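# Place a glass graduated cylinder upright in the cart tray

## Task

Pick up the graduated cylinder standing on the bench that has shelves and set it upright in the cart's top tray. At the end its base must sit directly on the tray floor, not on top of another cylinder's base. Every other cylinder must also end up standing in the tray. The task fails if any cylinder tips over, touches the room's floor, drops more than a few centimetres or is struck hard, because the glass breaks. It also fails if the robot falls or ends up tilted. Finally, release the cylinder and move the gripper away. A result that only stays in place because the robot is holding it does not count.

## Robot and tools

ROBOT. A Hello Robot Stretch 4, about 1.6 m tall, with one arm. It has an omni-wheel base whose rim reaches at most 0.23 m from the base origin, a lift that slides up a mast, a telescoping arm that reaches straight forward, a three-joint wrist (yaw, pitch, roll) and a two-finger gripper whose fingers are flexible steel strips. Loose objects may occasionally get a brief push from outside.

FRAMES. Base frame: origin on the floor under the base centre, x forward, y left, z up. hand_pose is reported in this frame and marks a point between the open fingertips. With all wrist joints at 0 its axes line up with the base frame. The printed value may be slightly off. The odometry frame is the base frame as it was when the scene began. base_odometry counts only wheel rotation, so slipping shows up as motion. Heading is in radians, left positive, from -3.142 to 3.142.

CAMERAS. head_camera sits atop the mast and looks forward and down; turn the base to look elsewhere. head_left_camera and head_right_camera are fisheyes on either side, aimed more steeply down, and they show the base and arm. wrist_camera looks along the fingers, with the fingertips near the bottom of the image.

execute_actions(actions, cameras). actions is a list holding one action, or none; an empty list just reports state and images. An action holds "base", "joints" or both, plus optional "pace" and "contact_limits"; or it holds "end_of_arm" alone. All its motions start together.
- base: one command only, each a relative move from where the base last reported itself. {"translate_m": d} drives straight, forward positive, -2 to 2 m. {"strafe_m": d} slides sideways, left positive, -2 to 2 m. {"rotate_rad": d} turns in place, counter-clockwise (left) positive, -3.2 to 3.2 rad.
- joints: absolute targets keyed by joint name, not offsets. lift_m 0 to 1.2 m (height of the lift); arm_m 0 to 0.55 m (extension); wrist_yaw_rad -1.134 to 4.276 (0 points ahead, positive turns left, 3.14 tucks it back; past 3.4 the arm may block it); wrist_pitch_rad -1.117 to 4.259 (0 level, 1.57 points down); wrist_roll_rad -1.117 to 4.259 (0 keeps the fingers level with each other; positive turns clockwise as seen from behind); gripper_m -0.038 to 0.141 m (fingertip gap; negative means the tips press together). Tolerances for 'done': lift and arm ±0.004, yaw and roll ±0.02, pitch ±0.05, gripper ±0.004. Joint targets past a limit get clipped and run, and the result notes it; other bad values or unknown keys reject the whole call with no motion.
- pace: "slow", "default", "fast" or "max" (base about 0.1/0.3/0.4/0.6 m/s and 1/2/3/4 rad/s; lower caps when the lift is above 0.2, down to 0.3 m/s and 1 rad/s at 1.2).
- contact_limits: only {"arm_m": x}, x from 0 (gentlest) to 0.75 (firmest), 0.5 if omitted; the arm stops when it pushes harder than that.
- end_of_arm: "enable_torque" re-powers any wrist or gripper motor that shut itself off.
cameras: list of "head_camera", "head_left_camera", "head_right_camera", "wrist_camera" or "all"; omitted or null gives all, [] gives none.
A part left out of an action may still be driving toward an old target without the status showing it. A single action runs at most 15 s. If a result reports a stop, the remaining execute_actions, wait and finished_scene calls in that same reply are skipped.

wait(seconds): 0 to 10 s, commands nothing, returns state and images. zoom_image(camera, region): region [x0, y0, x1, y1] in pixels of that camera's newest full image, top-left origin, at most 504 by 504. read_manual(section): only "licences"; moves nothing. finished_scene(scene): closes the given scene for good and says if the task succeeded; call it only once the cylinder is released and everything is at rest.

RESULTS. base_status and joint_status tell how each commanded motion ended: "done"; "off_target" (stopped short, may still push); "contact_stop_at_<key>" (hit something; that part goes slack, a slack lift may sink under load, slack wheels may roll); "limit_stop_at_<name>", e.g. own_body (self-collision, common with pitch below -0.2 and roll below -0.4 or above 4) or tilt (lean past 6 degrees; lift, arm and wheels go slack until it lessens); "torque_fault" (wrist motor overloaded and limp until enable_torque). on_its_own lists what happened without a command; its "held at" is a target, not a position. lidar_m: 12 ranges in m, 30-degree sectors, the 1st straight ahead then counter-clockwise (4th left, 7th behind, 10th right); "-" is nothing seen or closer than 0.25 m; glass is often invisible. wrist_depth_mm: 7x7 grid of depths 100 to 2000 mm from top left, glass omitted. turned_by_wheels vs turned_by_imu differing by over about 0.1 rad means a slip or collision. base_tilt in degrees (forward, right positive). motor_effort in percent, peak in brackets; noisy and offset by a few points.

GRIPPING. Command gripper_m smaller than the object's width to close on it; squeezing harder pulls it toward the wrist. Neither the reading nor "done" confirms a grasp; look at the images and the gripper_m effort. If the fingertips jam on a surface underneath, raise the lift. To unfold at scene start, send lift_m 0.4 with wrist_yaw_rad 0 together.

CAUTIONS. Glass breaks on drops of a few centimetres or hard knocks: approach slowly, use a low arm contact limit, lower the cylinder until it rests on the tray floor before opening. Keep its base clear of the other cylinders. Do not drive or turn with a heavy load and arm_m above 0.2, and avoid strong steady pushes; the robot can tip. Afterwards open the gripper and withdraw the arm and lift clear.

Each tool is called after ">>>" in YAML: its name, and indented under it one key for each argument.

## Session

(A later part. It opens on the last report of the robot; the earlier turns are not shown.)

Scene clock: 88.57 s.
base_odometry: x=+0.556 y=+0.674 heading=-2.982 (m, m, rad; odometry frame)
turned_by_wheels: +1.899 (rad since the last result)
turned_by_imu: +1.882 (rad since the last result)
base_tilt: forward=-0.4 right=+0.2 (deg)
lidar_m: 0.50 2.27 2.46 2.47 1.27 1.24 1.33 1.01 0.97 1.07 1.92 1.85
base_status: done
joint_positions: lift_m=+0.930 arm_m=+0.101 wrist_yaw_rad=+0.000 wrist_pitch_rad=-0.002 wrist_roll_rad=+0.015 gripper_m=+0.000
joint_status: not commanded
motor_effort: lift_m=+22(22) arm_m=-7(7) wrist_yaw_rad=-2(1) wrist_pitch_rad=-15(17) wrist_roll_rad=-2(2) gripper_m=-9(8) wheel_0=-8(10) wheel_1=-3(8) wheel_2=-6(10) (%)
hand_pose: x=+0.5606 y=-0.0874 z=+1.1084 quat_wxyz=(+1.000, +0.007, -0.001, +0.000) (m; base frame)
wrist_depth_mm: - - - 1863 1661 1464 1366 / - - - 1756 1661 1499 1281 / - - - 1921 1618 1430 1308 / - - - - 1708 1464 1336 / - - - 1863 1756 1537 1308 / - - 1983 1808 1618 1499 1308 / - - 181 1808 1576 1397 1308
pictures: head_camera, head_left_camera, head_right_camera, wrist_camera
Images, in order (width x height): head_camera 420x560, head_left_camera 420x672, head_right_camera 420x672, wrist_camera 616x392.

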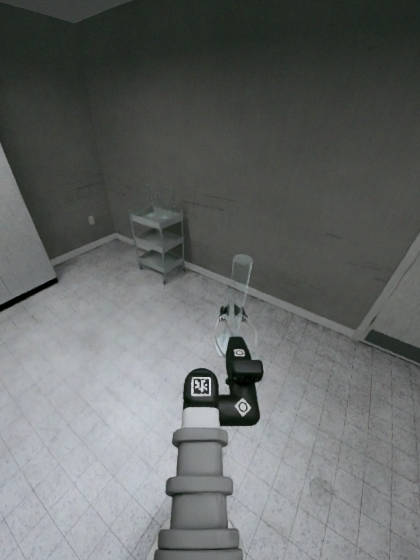

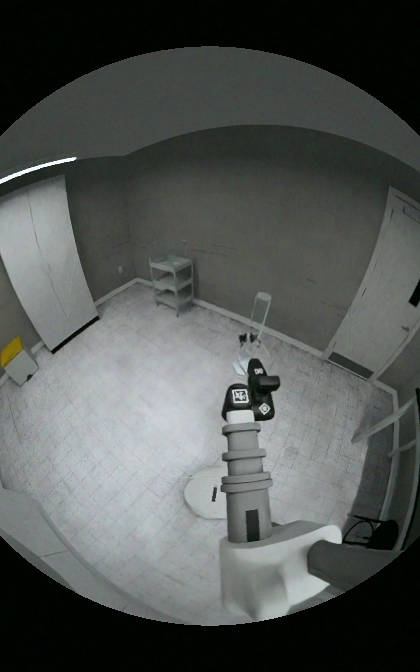

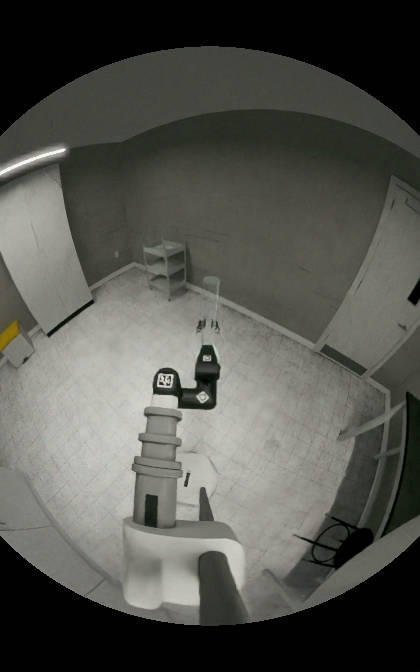

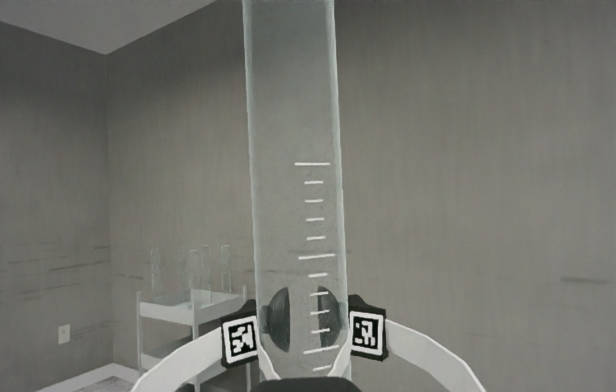

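>>> execute_actions:
  actions:
    - {"base":{"rotate_rad":0.3},"joints":{"gripper_m":-0.008},"pace":"slow"}
  cameras: []

>>> execute_actions:
  actions:
    - {"base":{"translate_m":0.8}}

Scene clock: 94.90 s.
base_odometry: x=+0.556 y=+0.674 heading=-2.684 (m, m, rad; odometry frame)
turned_by_wheels: +0.299 (rad since the last result)
turned_by_imu: +0.295 (rad since the last result)
base_tilt: forward=-0.4 right=+0.2 (deg)
lidar_m: 0.47 2.47 2.54 1.38 1.23 1.26 1.12 0.99 1.00 1.29 1.87 1.87
base_status: done
joint_positions: lift_m=+0.930 arm_m=+0.101 wrist_yaw_rad=+0.000 wrist_pitch_rad=-0.002 wrist_roll_rad=+0.015 gripper_m=-0.008
joint_status: all done
motor_effort: lift_m=+22(22) arm_m=-7(7) wrist_yaw_rad=-1(2) wrist_pitch_rad=-16(16) wrist_roll_rad=-3(2) gripper_m=-11(12) wheel_0=-8(11) wheel_1=-3(8) wheel_2=-6(9) (%)
hand_pose: x=+0.5606 y=-0.0874 z=+1.1084 quat_wxyz=(+1.000, +0.007, -0.001, +0.000) (m; base frame)
wrist_depth_mm: - - - - - 1661 1397 / - - - - - 1661 1397 / 1863 - - - 1983 1661 1397 / 1983 - - - 1921 1708 1430 / 1863 - - - 1983 1618 1397 / 1863 - - 227 1921 1661 1464 / 1921 - 180 1921 1921 1576 1397
pictures: none
No camera images: the call's "cameras" was empty. Leave "cameras" out to get every camera's image.

Scene clock: 99.03 s.
base_odometry: x=-0.161 y=+0.320 heading=-2.683 (m, m, rad; odometry frame)
turned_by_wheels: +0.001 (rad since the last result)
turned_by_imu: +0.002 (rad since the last result)
base_tilt: forward=-0.4 right=+0.1 (deg)
lidar_m: 0.48 1.81 1.84 2.58 1.75 1.77 1.92 1.61 1.64 1.49 1.36 1.37
base_status: done
joint_positions: lift_m=+0.930 arm_m=+0.101 wrist_yaw_rad=+0.000 wrist_pitch_rad=-0.002 wrist_roll_rad=+0.015 gripper_m=-0.008
joint_status: not commanded
motor_effort: lift_m=+21(21) arm_m=-7(7) wrist_yaw_rad=-2(1) wrist_pitch_rad=-14(17) wrist_roll_rad=-2(2) gripper_m=-12(12) wheel_0=+6(9) wheel_1=+3(8) wheel_2=-2(13) (%)
hand_pose: x=+0.5606 y=-0.0874 z=+1.1084 quat_wxyz=(+1.000, +0.007, -0.001, +0.000) (m; base frame)
wrist_depth_mm: 1863 - - 1808 1366 1160 976 / 1808 - - 1808 1397 1118 976 / 1708 - - 1808 1430 1138 976 / 1808 - - 1756 1397 1160 976 / 1808 - - 1808 1430 1138 991 / 1756 1983 - 227 1281 1138 976 / 1708 1983 180 1118 976 1098 991
pictures: head_camera, head_left_camera, head_right_camera, wrist_camera
Images, in order (width x height): head_camera 420x560, head_left_camera 420x672, head_right_camera 420x672, wrist_camera 616x392.

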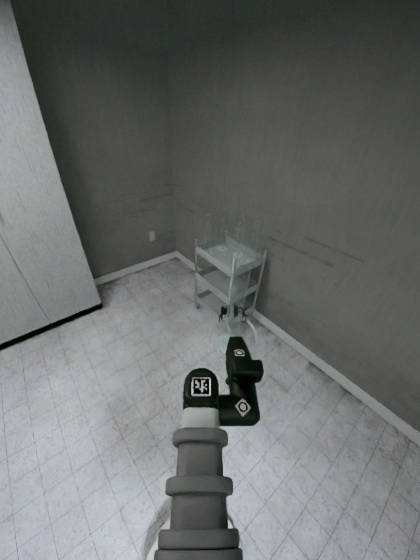

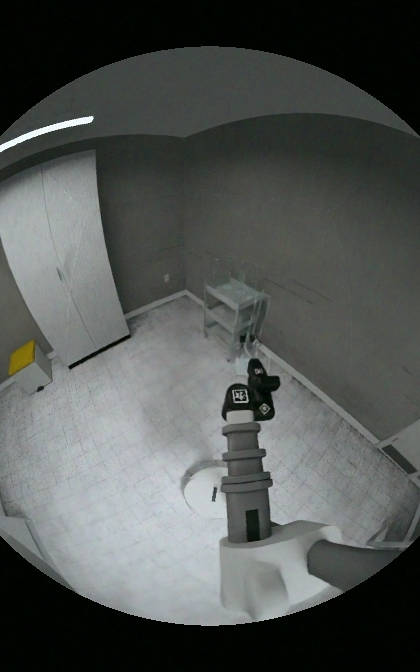

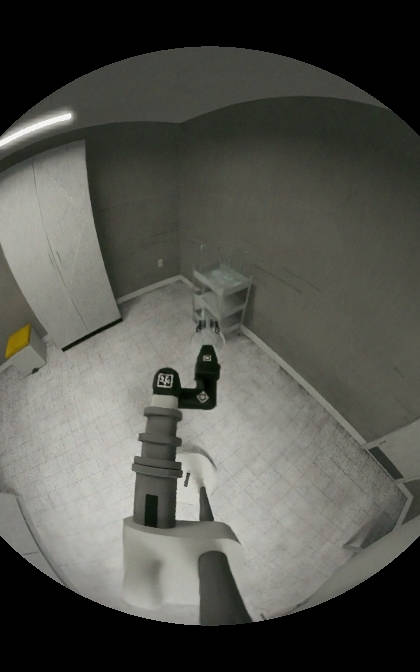

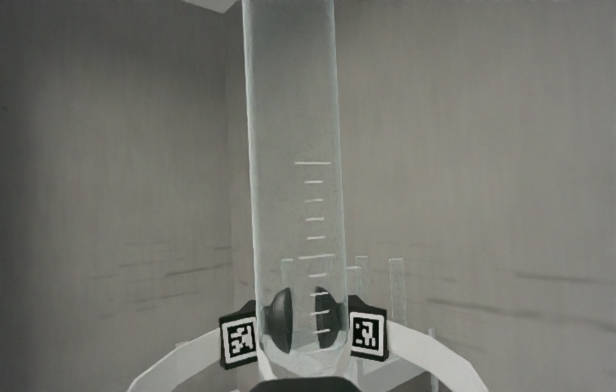

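>>> execute_actions:
  actions:
    - {"base":{"translate_m":0.4},"joints":{"lift_m":1.1}}

>>> zoom_image:
  camera: "head_camera"
  region: [130,150,340,360]

Scene clock: 104.10 s.
base_odometry: x=-0.520 y=+0.143 heading=-2.683 (m, m, rad; odometry frame)
turned_by_wheels: +0.001 (rad since the last result)
turned_by_imu: +0.001 (rad since the last result)
base_tilt: forward=-0.4 right=+0.1 (deg)
lidar_m: 0.47 1.54 1.55 1.96 1.98 2.03 2.31 1.94 1.85 1.24 1.12 1.00
base_status: done
joint_positions: lift_m=+1.100 arm_m=+0.101 wrist_yaw_rad=+0.000 wrist_pitch_rad=-0.002 wrist_roll_rad=+0.015 gripper_m=-0.008
joint_status: all done
motor_effort: lift_m=+21(23) arm_m=-6(6) wrist_yaw_rad=-1(0) wrist_pitch_rad=-16(16) wrist_roll_rad=-3(1) gripper_m=-12(12) wheel_0=+6(12) wheel_1=+5(10) wheel_2=-3(13) (%)
hand_pose: x=+0.5605 y=-0.0874 z=+1.2784 quat_wxyz=(+1.000, +0.007, -0.001, +0.000) (m; base frame)
wrist_depth_mm: 1537 1808 1983 1366 1078 904 768 / 1537 1808 1983 1430 1078 878 759 / 1576 1708 1921 1464 1078 891 741 / 1537 1756 1921 1366 1078 878 768 / 1537 1756 1863 1397 1078 904 759 / 1499 1756 1808 228 1008 891 768 / 1499 1661 180 1308 1008 842 759
pictures: head_camera, head_left_camera, head_right_camera, wrist_camera
Images, in order (width x height): head_camera 420x560, head_left_camera 420x672, head_right_camera 420x672, wrist_camera 616x392.

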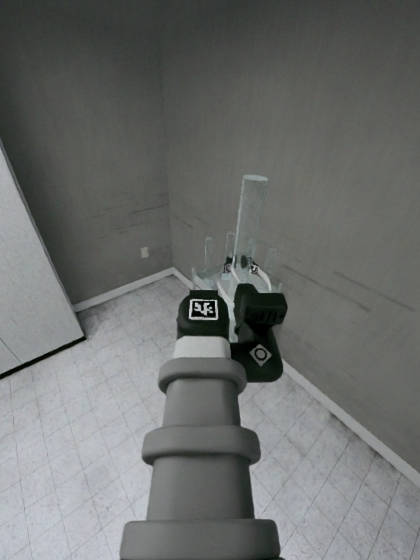

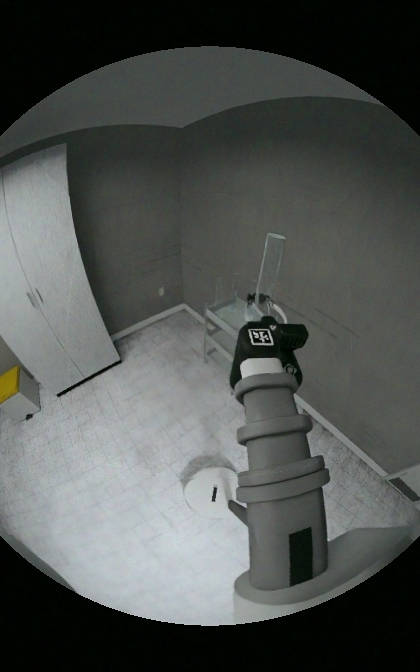

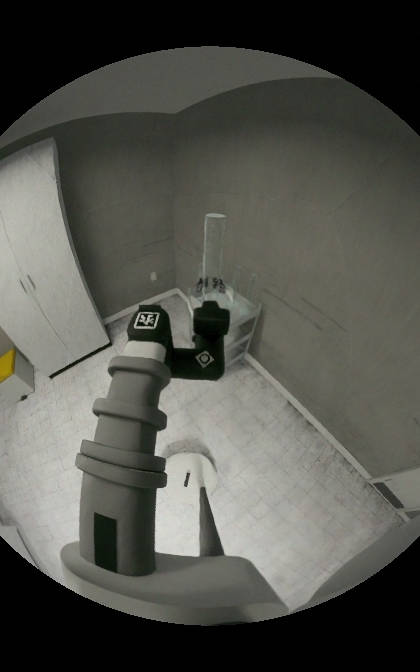

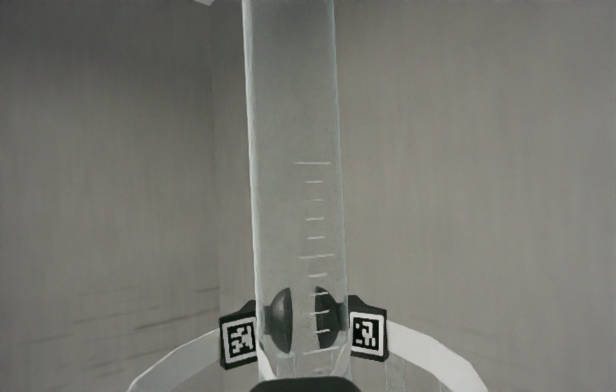

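Region (130, 150, 340, 360) of head_camera's 420x560 image, scaled by 2.400, with more detail than that image has.

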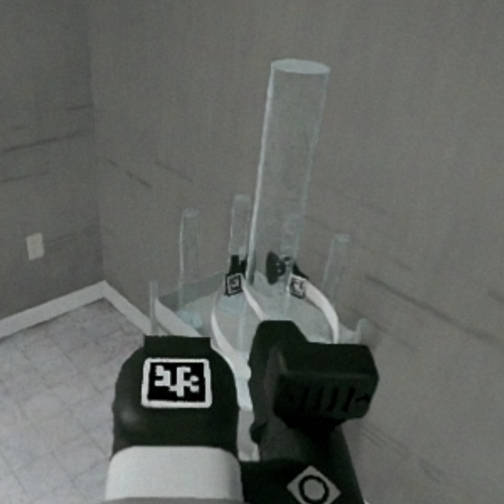

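>>> execute_actions:
  actions:
    - {"base":{"strafe_m":0.4},"joints":{"lift_m":0.95}}
  cameras: []

>>> execute_actions:
  actions:
    - {"base":{"translate_m":0.6}}
  cameras: []

>>> execute_actions:
  actions:
    - {"base":{"rotate_rad":-0.63},"pace":"slow"}

Scene clock: 120.43 s.
base_odometry: x=-0.342 y=-0.216 heading=-2.683 (m, m, rad; odometry frame)
turned_by_wheels: +0.000 (rad since the last result)
turned_by_imu: -0.002 (rad since the last result)
base_tilt: forward=-0.4 right=+0.1 (deg)
lidar_m: 1.27 1.24 1.27 1.65 1.71 1.70 2.08 2.16 2.22 1.58 1.43 1.07
base_status: done
joint_positions: lift_m=+0.950 arm_m=+0.101 wrist_yaw_rad=+0.000 wrist_pitch_rad=-0.002 wrist_roll_rad=+0.015 gripper_m=-0.008
joint_status: all done
motor_effort: lift_m=+16(25) arm_m=-6(6) wrist_yaw_rad=-1(1) wrist_pitch_rad=-15(16) wrist_roll_rad=-2(3) gripper_m=-14(12) wheel_0=-4(13) wheel_1=+1(11) wheel_2=+0(2) (%)
hand_pose: x=+0.5606 y=-0.0874 z=+1.1288 quat_wxyz=(+1.000, +0.007, -0.001, +0.000) (m; base frame)
wrist_depth_mm: 1336 1576 1756 1921 1464 1182 1042 / 1336 1537 1863 1983 1464 1205 1008 / 1366 1537 1756 1863 1499 1205 1025 / 1308 1499 1708 1863 1464 1205 1025 / 1308 1464 1708 1921 1464 1205 1025 / 1281 1430 1618 225 1397 1229 1042 / 1281 1397 180 1863 1336 1098 1025
pictures: none
No camera images: the call's "cameras" was empty. Leave "cameras" out to get every camera's image.

Scene clock: 123.93 s.
base_odometry: x=-0.880 y=-0.482 heading=-2.682 (m, m, rad; odometry frame)
turned_by_wheels: +0.001 (rad since the last result)
turned_by_imu: +0.002 (rad since the last result)
base_tilt: forward=-0.4 right=+0.1 (deg)
lidar_m: 1.35 0.80 0.82 1.02 2.64 2.15 2.63 2.66 1.80 1.17 0.65 0.65
base_status: done
joint_positions: lift_m=+0.950 arm_m=+0.101 wrist_yaw_rad=+0.000 wrist_pitch_rad=-0.002 wrist_roll_rad=+0.015 gripper_m=-0.008
joint_status: not commanded
motor_effort: lift_m=+17(17) arm_m=-6(6) wrist_yaw_rad=-1(1) wrist_pitch_rad=-16(16) wrist_roll_rad=-2(2) gripper_m=-12(12) wheel_0=+7(12) wheel_1=+3(8) wheel_2=-3(14) (%)
hand_pose: x=+0.5605 y=-0.0874 z=+1.1288 quat_wxyz=(+1.000, +0.007, -0.001, +0.000) (m; base frame)
wrist_depth_mm: 931 1060 1229 1281 1008 820 699 / 931 1042 1229 1281 1025 820 691 / 917 1025 1255 1308 1025 809 707 / 917 1042 1229 1281 1025 831 707 / 904 1025 1182 1308 1025 831 707 / 904 1025 1118 228 960 831 715 / 878 960 180 1229 931 788 715
pictures: none
No camera images: the call's "cameras" was empty. Leave "cameras" out to get every camera's image.

Scene clock: 125.80 s.
base_odometry: x=-0.880 y=-0.482 heading=+2.972 (m, m, rad; odometry frame)
turned_by_wheels: -0.629 (rad since the last result)
turned_by_imu: -0.624 (rad since the last result)
base_tilt: forward=-0.4 right=+0.1 (deg)
lidar_m: 0.55 1.24 1.26 0.80 0.91 1.73 2.17 2.43 2.63 2.13 1.24 0.65
base_status: done
joint_positions: lift_m=+0.950 arm_m=+0.101 wrist_yaw_rad=+0.000 wrist_pitch_rad=-0.002 wrist_roll_rad=+0.015 gripper_m=-0.008
joint_status: not commanded
motor_effort: lift_m=+17(17) arm_m=-7(6) wrist_yaw_rad=+0(1) wrist_pitch_rad=-16(15) wrist_roll_rad=-2(2) gripper_m=-14(13) wheel_0=+7(13) wheel_1=+6(8) wheel_2=+5(9) (%)
hand_pose: x=+0.5605 y=-0.0875 z=+1.1288 quat_wxyz=(+1.000, +0.007, -0.001, +0.000) (m; base frame)
wrist_depth_mm: 976 917 831 788 750 707 668 / 960 891 842 778 732 691 661 / 991 891 842 778 741 683 661 / 960 904 842 788 732 691 661 / 946 878 831 778 732 699 654 / 946 878 809 226 707 683 647 / 976 878 180 759 707 676 654
pictures: head_camera, head_left_camera, head_right_camera, wrist_camera
Images, in order (width x height): head_camera 420x560, head_left_camera 420x672, head_right_camera 420x672, wrist_camera 616x392.

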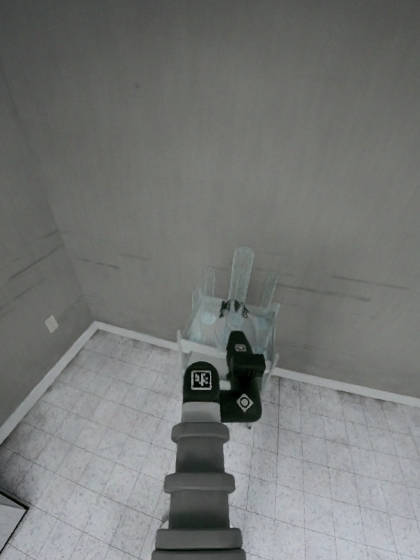

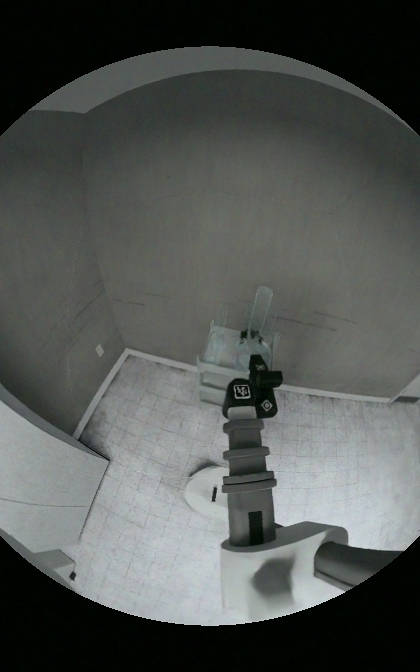

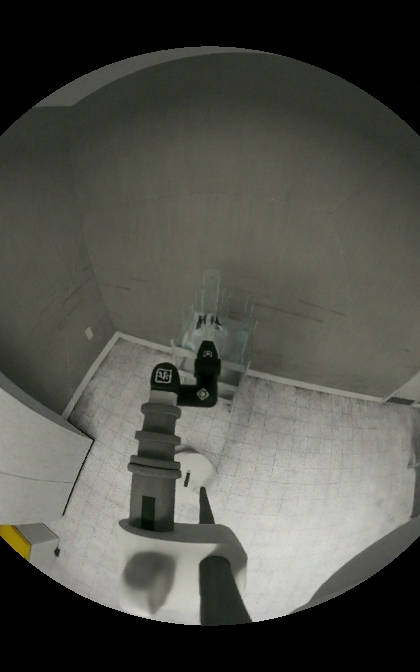

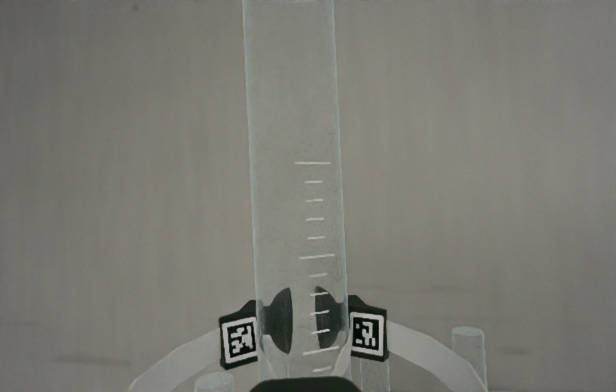

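>>> execute_actions:
  actions:
    - {"base":{"strafe_m":-0.35},"pace":"slow"}
  cameras: ["head_camera"]

>>> zoom_image:
  camera: "head_camera"
  region: [20,220,260,440]

Scene clock: 133.50 s.
base_odometry: x=-0.821 y=-0.137 heading=+2.973 (m, m, rad; odometry frame)
turned_by_wheels: +0.000 (rad since the last result)
turned_by_imu: -0.001 (rad since the last result)
base_tilt: forward=-0.4 right=+0.1 (deg)
lidar_m: 0.60 0.67 1.60 1.14 1.32 2.76 2.18 2.56 2.32 1.91 1.11 0.97
base_status: done
joint_positions: lift_m=+0.950 arm_m=+0.101 wrist_yaw_rad=+0.000 wrist_pitch_rad=-0.002 wrist_roll_rad=+0.015 gripper_m=-0.008
joint_status: not commanded
motor_effort: lift_m=+17(17) arm_m=-6(6) wrist_yaw_rad=+0(0) wrist_pitch_rad=-15(15) wrist_roll_rad=-2(2) gripper_m=-12(12) wheel_0=+7(14) wheel_1=-4(9) wheel_2=+0(3) (%)
hand_pose: x=+0.5605 y=-0.0874 z=+1.1288 quat_wxyz=(+1.000, +0.007, -0.001, +0.000) (m; base frame)
wrist_depth_mm: 842 778 741 699 647 609 580 / 831 788 741 683 640 603 574 / 831 778 732 676 654 603 574 / 820 778 723 683 647 609 574 / 831 778 715 676 640 603 574 / 831 778 715 227 627 597 564 / 820 759 180 654 621 591 564
pictures: head_camera
Images, in order (width x height): head_camera 420x560.

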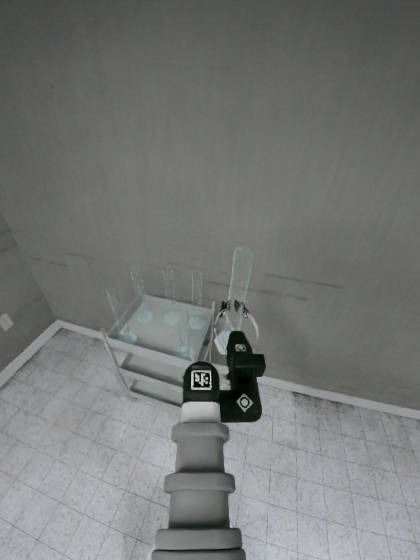

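Region (20, 220, 260, 440) of head_camera's 420x560 image, scaled by 2.100, with more detail than that image has; it fills the top 462 rows of this view, and the rest is white.

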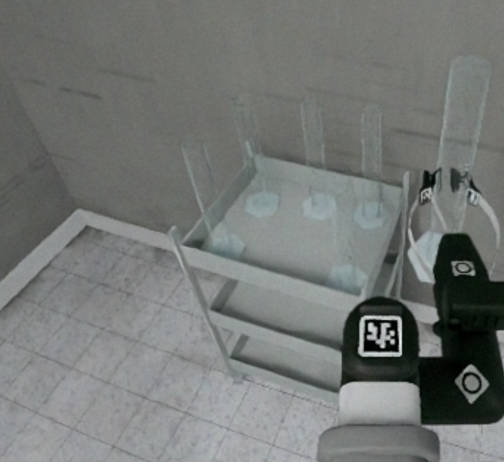

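>>> execute_actions:
  actions:
    - {"base":{"strafe_m":0.35},"pace":"slow"}
  cameras: []

>>> execute_actions:
  actions:
    - {"joints":{"arm_m":0.37},"pace":"slow"}
  cameras: []

>>> execute_actions:
  actions:
    - {"joints":{"lift_m":0.8},"pace":"slow"}

>>> zoom_image:
  camera: "head_left_camera"
  region: [170,260,330,420]

>>> zoom_image:
  camera: "head_right_camera"
  region: [140,250,300,410]

Scene clock: 150.50 s.
base_odometry: x=-0.880 y=-0.482 heading=+2.972 (m, m, rad; odometry frame)
turned_by_wheels: +0.000 (rad since the last result)
turned_by_imu: -0.001 (rad since the last result)
base_tilt: forward=-0.3 right=+0.1 (deg)
lidar_m: 0.51 1.26 1.27 0.81 0.92 1.71 2.15 2.39 2.65 2.11 1.23 0.65
base_status: done
joint_positions: lift_m=+0.950 arm_m=+0.101 wrist_yaw_rad=+0.000 wrist_pitch_rad=-0.002 wrist_roll_rad=+0.015 gripper_m=-0.008
joint_status: not commanded
motor_effort: lift_m=+17(17) arm_m=-6(7) wrist_yaw_rad=-1(2) wrist_pitch_rad=-15(17) wrist_roll_rad=-2(2) gripper_m=-13(10) wheel_0=-8(12) wheel_1=+5(8) wheel_2=+0(0) (%)
hand_pose: x=+0.5605 y=-0.0874 z=+1.1288 quat_wxyz=(+1.000, +0.007, -0.001, +0.000) (m; base frame)
wrist_depth_mm: 976 904 854 788 723 699 676 / 960 891 831 788 750 699 661 / 976 891 831 778 750 691 668 / 946 878 820 788 732 699 661 / 946 878 842 768 723 691 647 / 946 891 809 227 715 691 654 / 946 878 181 768 699 668 661
pictures: none
No camera images: the call's "cameras" was empty. Leave "cameras" out to get every camera's image.

Scene clock: 154.47 s.
base_odometry: x=-0.880 y=-0.482 heading=+2.972 (m, m, rad; odometry frame)
turned_by_wheels: +0.000 (rad since the last result)
turned_by_imu: -0.001 (rad since the last result)
base_tilt: forward=-0.3 right=+0.2 (deg)
lidar_m: 0.66 1.26 1.27 0.80 0.92 1.72 2.17 2.45 2.67 2.12 1.25 0.65
base_status: not commanded
joint_positions: lift_m=+0.950 arm_m=+0.369 wrist_yaw_rad=+0.000 wrist_pitch_rad=-0.002 wrist_roll_rad=+0.015 gripper_m=-0.008
joint_status: all done
motor_effort: lift_m=+17(17) arm_m=+7(4) wrist_yaw_rad=-1(0) wrist_pitch_rad=-16(16) wrist_roll_rad=-3(1) gripper_m=-12(11) wheel_0=-8(8) wheel_1=+6(5) wheel_2=+0(0) (%)
hand_pose: x=+0.8282 y=-0.0874 z=+1.1288 quat_wxyz=(+1.000, +0.007, -0.001, +0.000) (m; base frame)
wrist_depth_mm: 627 591 544 508 480 459 430 / 627 580 554 504 480 455 433 / 634 574 549 508 480 452 430 / 634 585 539 512 473 452 433 / 621 580 544 504 473 449 430 / 621 574 535 226 466 449 427 / 615 569 180 492 466 439 424
pictures: none
No camera images: the call's "cameras" was empty. Leave "cameras" out to get every camera's image.

Scene clock: 156.50 s.
base_odometry: x=-0.880 y=-0.482 heading=+2.972 (m, m, rad; odometry frame)
turned_by_wheels: +0.000 (rad since the last result)
turned_by_imu: +0.000 (rad since the last result)
base_tilt: forward=-0.4 right=+0.1 (deg)
lidar_m: 0.64 1.26 1.27 0.81 0.94 1.70 2.17 2.43 2.67 2.12 1.23 0.65
base_status: not commanded
joint_positions: lift_m=+0.800 arm_m=+0.369 wrist_yaw_rad=+0.000 wrist_pitch_rad=-0.002 wrist_roll_rad=+0.015 gripper_m=-0.008
joint_status: all done
motor_effort: lift_m=+15(18) arm_m=+7(7) wrist_yaw_rad=-1(1) wrist_pitch_rad=-16(17) wrist_roll_rad=-1(2) gripper_m=-12(11) wheel_0=-8(8) wheel_1=+5(5) wheel_2=+0(0) (%)
hand_pose: x=+0.8282 y=-0.0874 z=+0.9789 quat_wxyz=(+1.000, +0.007, -0.001, +0.000) (m; base frame)
wrist_depth_mm: 640 585 549 512 480 455 436 / 634 585 549 512 480 455 436 / 627 585 549 508 477 452 430 / 627 580 535 504 477 452 427 / 627 580 535 508 477 449 427 / 621 574 535 228 466 445 427 / 615 569 180 492 459 442 424
pictures: head_camera, head_left_camera, head_right_camera, wrist_camera
Images, in order (width x height): head_camera 420x560, head_left_camera 420x672, head_right_camera 420x672, wrist_camera 616x392.

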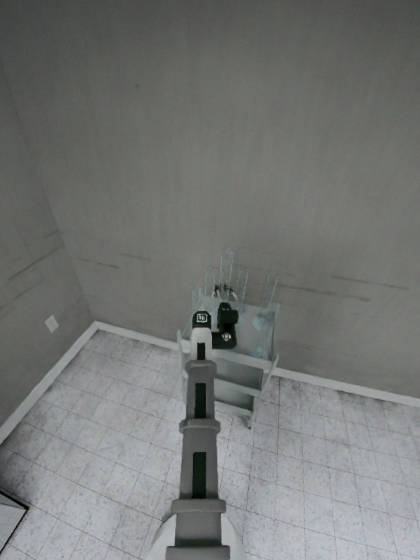

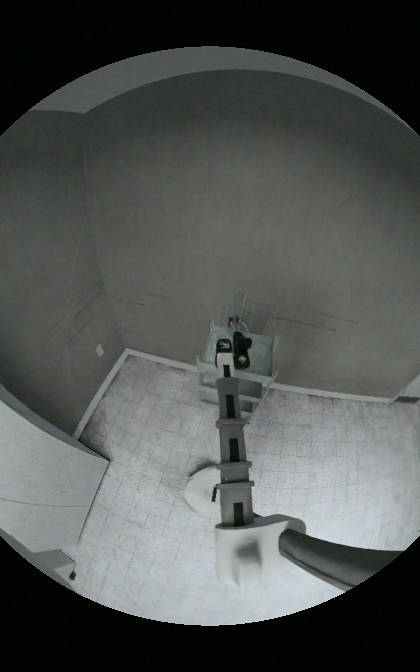

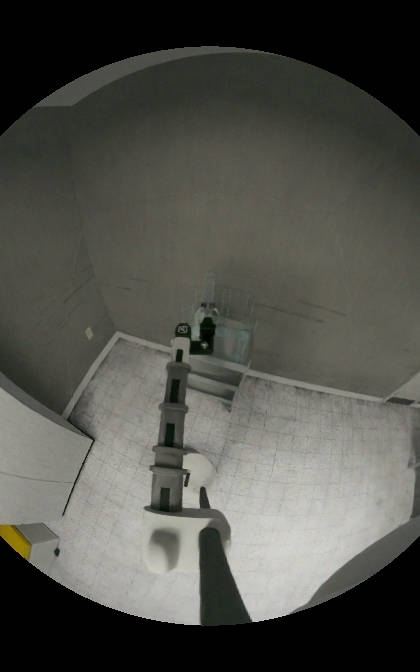

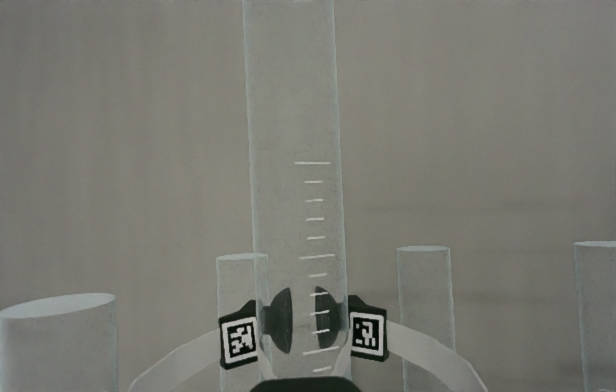

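Region (170, 260, 330, 420) of head_left_camera's 420x672 image, scaled by 3.150, with more detail than that image has.

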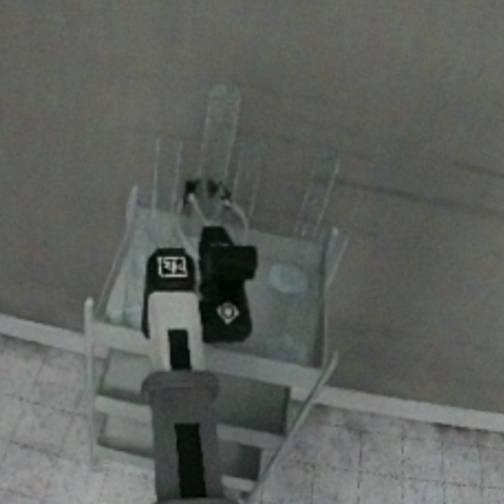

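Region (140, 250, 300, 410) of head_right_camera's 420x672 image, scaled by 3.150, with more detail than that image has.

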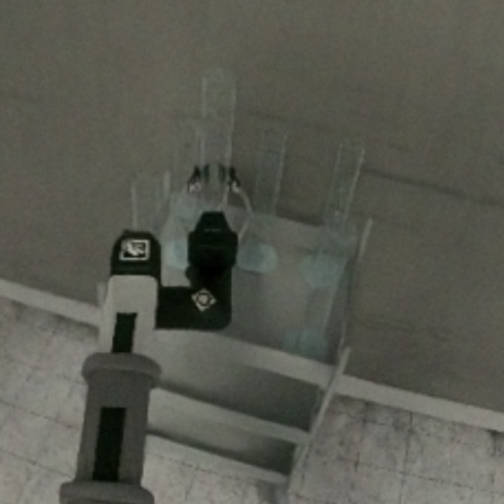

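>>> execute_actions:
  actions:
    - {"base":{"strafe_m":-0.04},"pace":"slow"}
  cameras: ["wrist_camera"]

>>> execute_actions:
  actions:
    - {"joints":{"lift_m":0.68},"pace":"slow"}

>>> zoom_image:
  camera: "head_camera"
  region: [140,260,320,420]

Scene clock: 166.67 s.
base_odometry: x=-0.873 y=-0.442 heading=+2.972 (m, m, rad; odometry frame)
turned_by_wheels: +0.000 (rad since the last result)
turned_by_imu: -0.001 (rad since the last result)
base_tilt: forward=-0.3 right=+0.1 (deg)
lidar_m: 0.66 1.26 1.30 0.84 1.00 1.81 2.16 2.41 2.63 2.09 1.23 0.62
base_status: done
joint_positions: lift_m=+0.800 arm_m=+0.369 wrist_yaw_rad=+0.000 wrist_pitch_rad=-0.002 wrist_roll_rad=+0.015 gripper_m=-0.008
joint_status: not commanded
motor_effort: lift_m=+15(16) arm_m=+7(7) wrist_yaw_rad=-1(0) wrist_pitch_rad=-16(15) wrist_roll_rad=-2(1) gripper_m=-11(11) wheel_0=+8(13) wheel_1=-6(8) wheel_2=+0(0) (%)
hand_pose: x=+0.8282 y=-0.0874 z=+0.9789 quat_wxyz=(+1.000, +0.007, -0.001, +0.000) (m; base frame)
wrist_depth_mm: 615 569 535 500 473 442 421 / 621 574 535 492 473 442 424 / 615 564 535 496 469 445 421 / 615 569 530 496 466 436 418 / 609 564 521 492 466 439 418 / 603 564 525 228 452 439 415 / 597 559 180 480 452 433 415
pictures: wrist_camera
Images, in order (width x height): wrist_camera 616x392.

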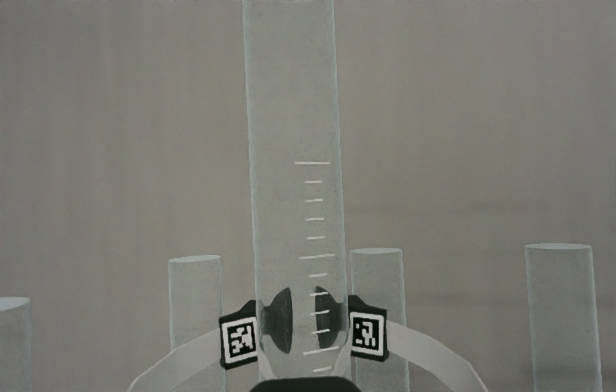

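Scene clock: 168.50 s.
base_odometry: x=-0.873 y=-0.442 heading=+2.972 (m, m, rad; odometry frame)
turned_by_wheels: +0.000 (rad since the last result)
turned_by_imu: +0.000 (rad since the last result)
base_tilt: forward=-0.4 right=+0.1 (deg)
lidar_m: 0.64 1.23 1.31 0.85 0.98 1.80 2.15 2.42 2.63 2.08 1.23 0.64
base_status: not commanded
joint_positions: lift_m=+0.680 arm_m=+0.369 wrist_yaw_rad=+0.000 wrist_pitch_rad=-0.002 wrist_roll_rad=+0.015 gripper_m=-0.008
joint_status: all done
motor_effort: lift_m=+15(14) arm_m=+7(7) wrist_yaw_rad=+0(1) wrist_pitch_rad=-14(16) wrist_roll_rad=-2(2) gripper_m=-13(13) wheel_0=+8(8) wheel_1=-6(6) wheel_2=+0(0) (%)
hand_pose: x=+0.8282 y=-0.0874 z=+0.8589 quat_wxyz=(+1.000, +0.007, -0.001, +0.000) (m; base frame)
wrist_depth_mm: 634 574 535 508 473 449 424 / 615 569 530 500 473 445 421 / 615 569 530 496 469 445 418 / 615 564 530 500 462 442 418 / 603 569 521 496 462 439 415 / 603 564 525 227 455 439 415 / 609 559 180 480 449 430 415
pictures: head_camera, head_left_camera, head_right_camera, wrist_camera
Images, in order (width x height): head_camera 420x560, head_left_camera 420x672, head_right_camera 420x672, wrist_camera 616x392.

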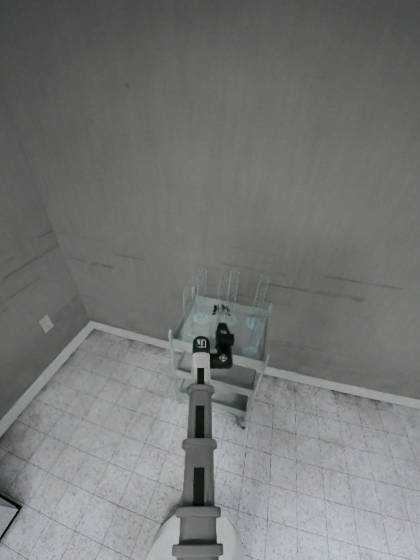

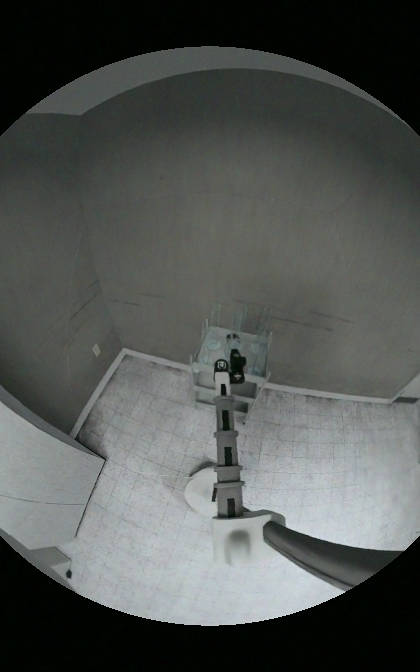

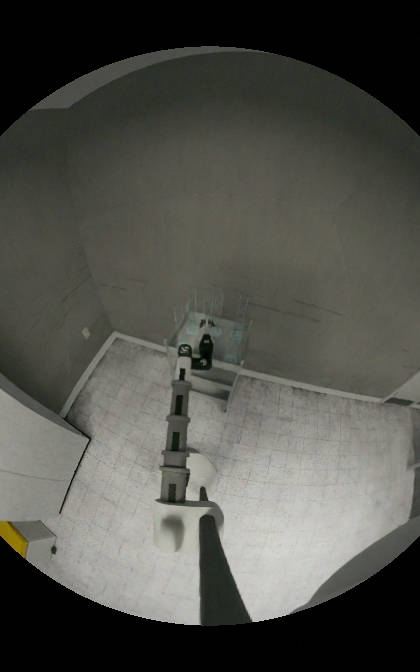

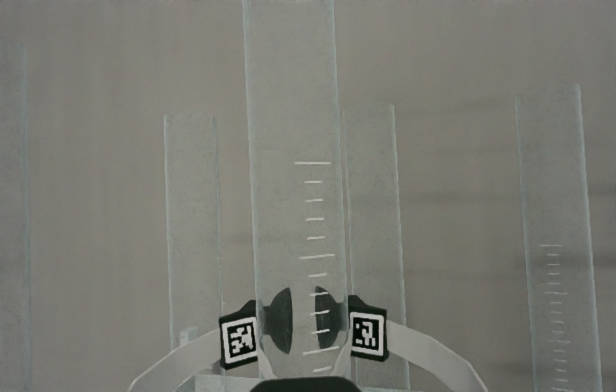

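Region (140, 260, 320, 420) of head_camera's 420x560 image, scaled by 2.800, with more detail than that image has.

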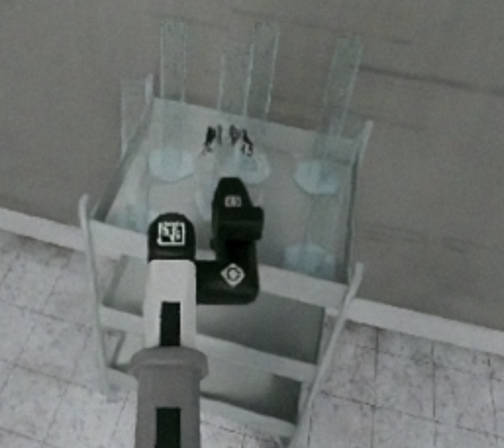

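>>> execute_actions:
  actions:
    - {"joints":{"arm_m":0.335},"pace":"slow"}
  cameras: []

>>> execute_actions:
  actions:
    - {"joints":{"lift_m":0.64},"pace":"slow"}

>>> zoom_image:
  camera: "head_left_camera"
  region: [170,290,300,410]

>>> zoom_image:
  camera: "head_right_camera"
  region: [140,280,270,400]

Scene clock: 184.50 s.
base_odometry: x=-0.873 y=-0.442 heading=+2.972 (m, m, rad; odometry frame)
turned_by_wheels: +0.000 (rad since the last result)
turned_by_imu: -0.001 (rad since the last result)
base_tilt: forward=-0.4 right=+0.1 (deg)
lidar_m: 0.65 1.25 1.31 0.84 0.96 1.78 2.16 2.45 2.63 2.09 1.21 0.64
base_status: not commanded
joint_positions: lift_m=+0.680 arm_m=+0.336 wrist_yaw_rad=+0.000 wrist_pitch_rad=-0.002 wrist_roll_rad=+0.015 gripper_m=-0.008
joint_status: all done
motor_effort: lift_m=+16(15) arm_m=-7(8) wrist_yaw_rad=+0(1) wrist_pitch_rad=-15(15) wrist_roll_rad=-1(1) gripper_m=-12(12) wheel_0=+8(8) wheel_1=-6(6) wheel_2=+0(0) (%)
hand_pose: x=+0.7956 y=-0.0874 z=+0.8589 quat_wxyz=(+1.000, +0.007, -0.001, +0.000) (m; base frame)
wrist_depth_mm: 668 609 574 535 500 473 452 / 661 615 569 530 500 473 449 / 654 609 569 525 496 477 449 / 654 603 564 530 496 473 452 / 647 597 564 525 496 469 445 / 640 603 559 227 484 466 439 / 647 597 180 430 404 452 445
pictures: none
No camera images: the call's "cameras" was empty. Leave "cameras" out to get every camera's image.

Scene clock: 185.67 s.
base_odometry: x=-0.873 y=-0.442 heading=+2.972 (m, m, rad; odometry frame)
turned_by_wheels: +0.000 (rad since the last result)
turned_by_imu: +0.000 (rad since the last result)
base_tilt: forward=-0.3 right=+0.2 (deg)
lidar_m: 0.64 1.22 1.31 0.86 1.00 1.80 2.14 2.42 2.61 2.08 1.21 0.64
base_status: not commanded
joint_positions: lift_m=+0.640 arm_m=+0.336 wrist_yaw_rad=+0.000 wrist_pitch_rad=-0.002 wrist_roll_rad=+0.015 gripper_m=-0.008
joint_status: all done
motor_effort: lift_m=+16(17) arm_m=-7(7) wrist_yaw_rad=+0(0) wrist_pitch_rad=-14(16) wrist_roll_rad=-2(1) gripper_m=-14(11) wheel_0=+8(9) wheel_1=-6(6) wheel_2=+0(0) (%)
hand_pose: x=+0.7956 y=-0.0874 z=+0.8189 quat_wxyz=(+1.000, +0.007, -0.001, +0.000) (m; base frame)
wrist_depth_mm: 654 609 574 539 504 473 452 / 654 609 574 525 500 473 449 / 647 603 564 530 500 469 449 / 640 603 564 525 496 466 442 / 647 603 564 525 496 466 445 / 640 603 549 228 484 469 445 / 640 585 181 430 402 384 375
pictures: head_camera, head_left_camera, head_right_camera, wrist_camera
Images, in order (width x height): head_camera 420x560, head_left_camera 420x672, head_right_camera 420x672, wrist_camera 616x392.

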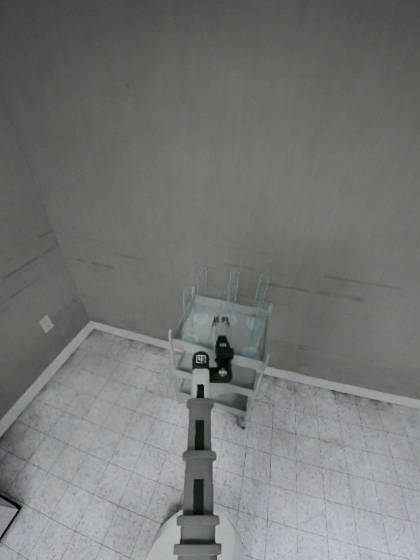

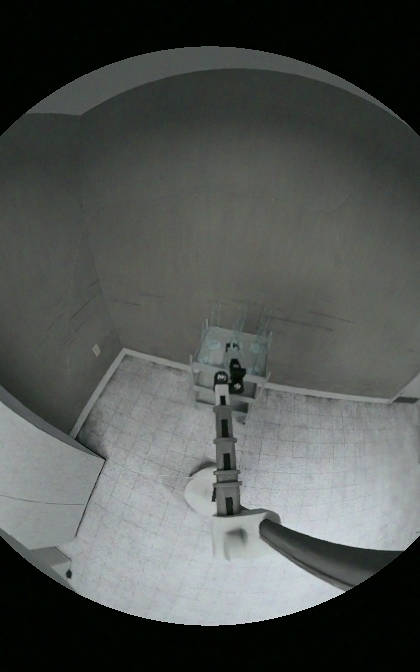

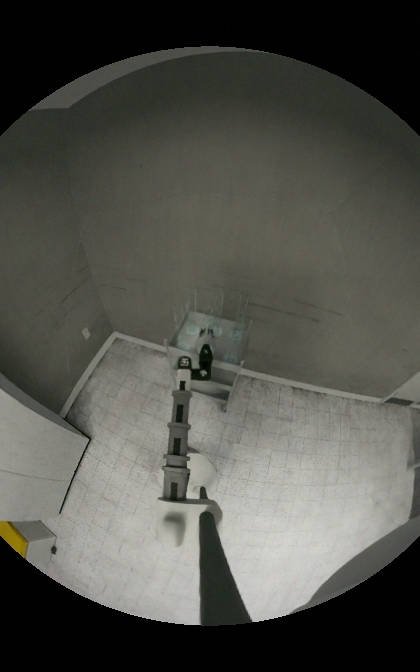

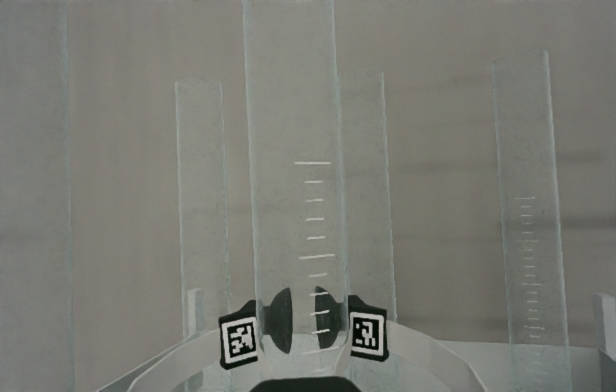

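Region (170, 290, 300, 410) of head_left_camera's 420x672 image, scaled by 3.877, with more detail than that image has; it fills the top 465 rows of this view, and the rest is white.

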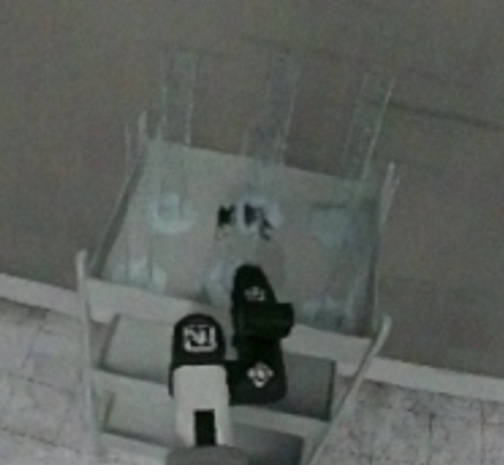

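Region (140, 280, 270, 400) of head_right_camera's 420x672 image, scaled by 3.877, with more detail than that image has; it fills the top 465 rows of this view, and the rest is white.

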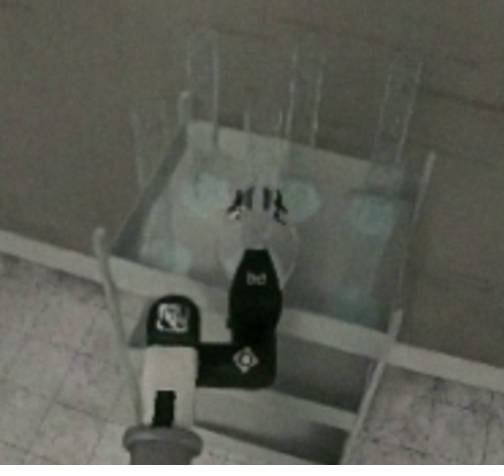

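>>> execute_actions:
  actions:
    - {"joints":{"lift_m":0.63},"pace":"slow"}
  cameras: ["wrist_camera"]

Scene clock: 192.70 s.
base_odometry: x=-0.873 y=-0.442 heading=+2.972 (m, m, rad; odometry frame)
turned_by_wheels: +0.000 (rad since the last result)
turned_by_imu: -0.001 (rad since the last result)
base_tilt: forward=-0.3 right=+0.1 (deg)
lidar_m: 0.62 1.26 1.32 0.85 0.98 1.77 2.16 2.42 2.61 2.08 1.21 0.64
base_status: not commanded
joint_positions: lift_m=+0.630 arm_m=+0.336 wrist_yaw_rad=+0.000 wrist_pitch_rad=-0.002 wrist_roll_rad=+0.015 gripper_m=-0.008
joint_status: all done
motor_effort: lift_m=+15(16) arm_m=-7(7) wrist_yaw_rad=+0(1) wrist_pitch_rad=-16(15) wrist_roll_rad=-2(2) gripper_m=-13(11) wheel_0=+8(8) wheel_1=-6(6) wheel_2=+0(0) (%)
hand_pose: x=+0.7956 y=-0.0874 z=+0.8089 quat_wxyz=(+1.000, +0.007, -0.001, +0.000) (m; base frame)
wrist_depth_mm: 661 615 569 539 508 473 452 / 661 609 569 535 500 466 452 / 647 609 564 530 500 473 452 / 647 603 564 535 504 469 449 / 647 609 564 525 496 466 442 / 654 603 549 226 488 466 449 / 647 379 180 430 397 384 373
pictures: wrist_camera
Images, in order (width x height): wrist_camera 616x392.

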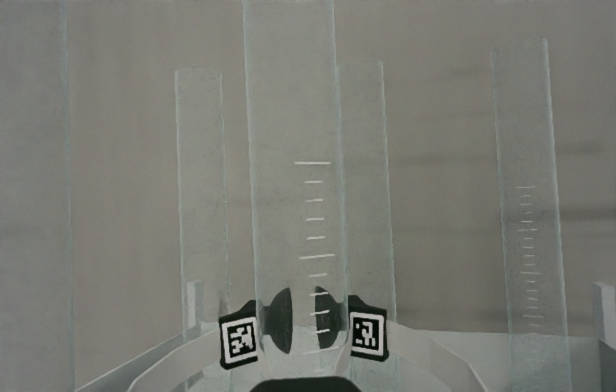

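>>> execute_actions:
  actions:
    - {"joints":{"lift_m":0.615},"pace":"slow"}
  cameras: ["wrist_camera","head_right_camera"]

>>> zoom_image:
  camera: "head_right_camera"
  region: [150,300,260,400]

Scene clock: 197.17 s.
base_odometry: x=-0.873 y=-0.442 heading=+2.972 (m, m, rad; odometry frame)
turned_by_wheels: +0.000 (rad since the last result)
turned_by_imu: -0.001 (rad since the last result)
base_tilt: forward=-0.4 right=+0.1 (deg)
lidar_m: 0.62 1.24 1.32 0.85 1.01 1.79 2.14 2.45 2.62 2.09 1.24 0.62
base_status: not commanded
joint_positions: lift_m=+0.615 arm_m=+0.336 wrist_yaw_rad=+0.001 wrist_pitch_rad=-0.012 wrist_roll_rad=+0.015 gripper_m=-0.008
joint_status: all done
motor_effort: lift_m=+12(18) arm_m=-7(7) wrist_yaw_rad=-3(2) wrist_pitch_rad=+12(13) wrist_roll_rad=-2(2) gripper_m=-12(12) wheel_0=+8(8) wheel_1=-6(6) wheel_2=+0(0) (%)
hand_pose: x=+0.7956 y=-0.0872 z=+0.7971 quat_wxyz=(+1.000, +0.007, -0.006, +0.000) (m; base frame)
wrist_depth_mm: 668 627 569 539 508 480 455 / 661 615 569 535 508 480 455 / 654 609 569 525 500 469 449 / 654 603 569 525 496 473 449 / 634 609 559 525 496 469 445 / 640 603 539 418 480 462 442 / 647 357 180 424 394 382 366
pictures: head_right_camera, wrist_camera
Images, in order (width x height): head_right_camera 420x672, wrist_camera 616x392.

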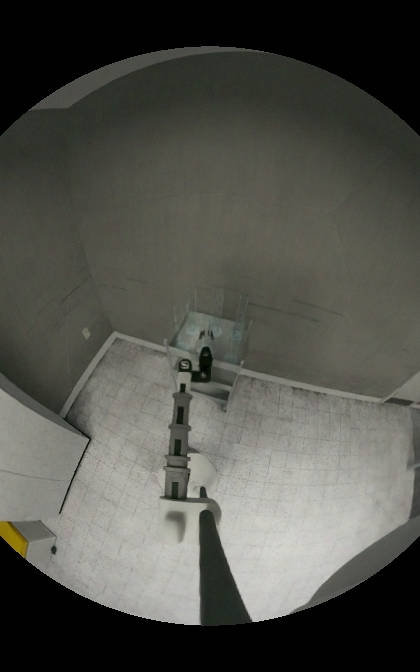

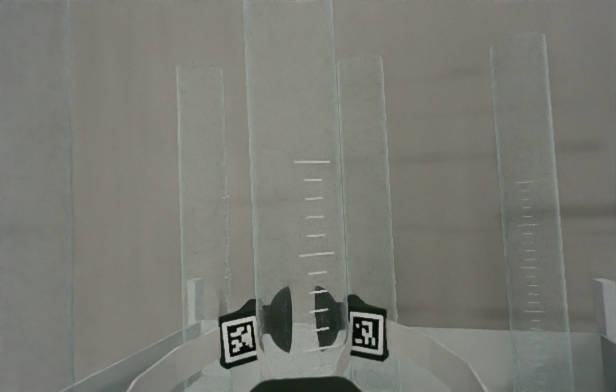

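Region (150, 300, 260, 400) of head_right_camera's 420x672 image, scaled by 4.582, with more detail than that image has; it fills the top 458 rows of this view, and the rest is white.

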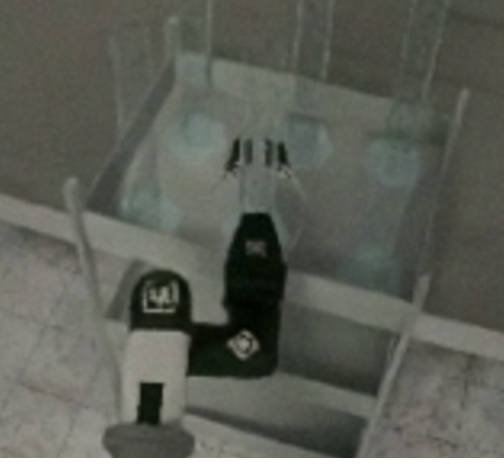

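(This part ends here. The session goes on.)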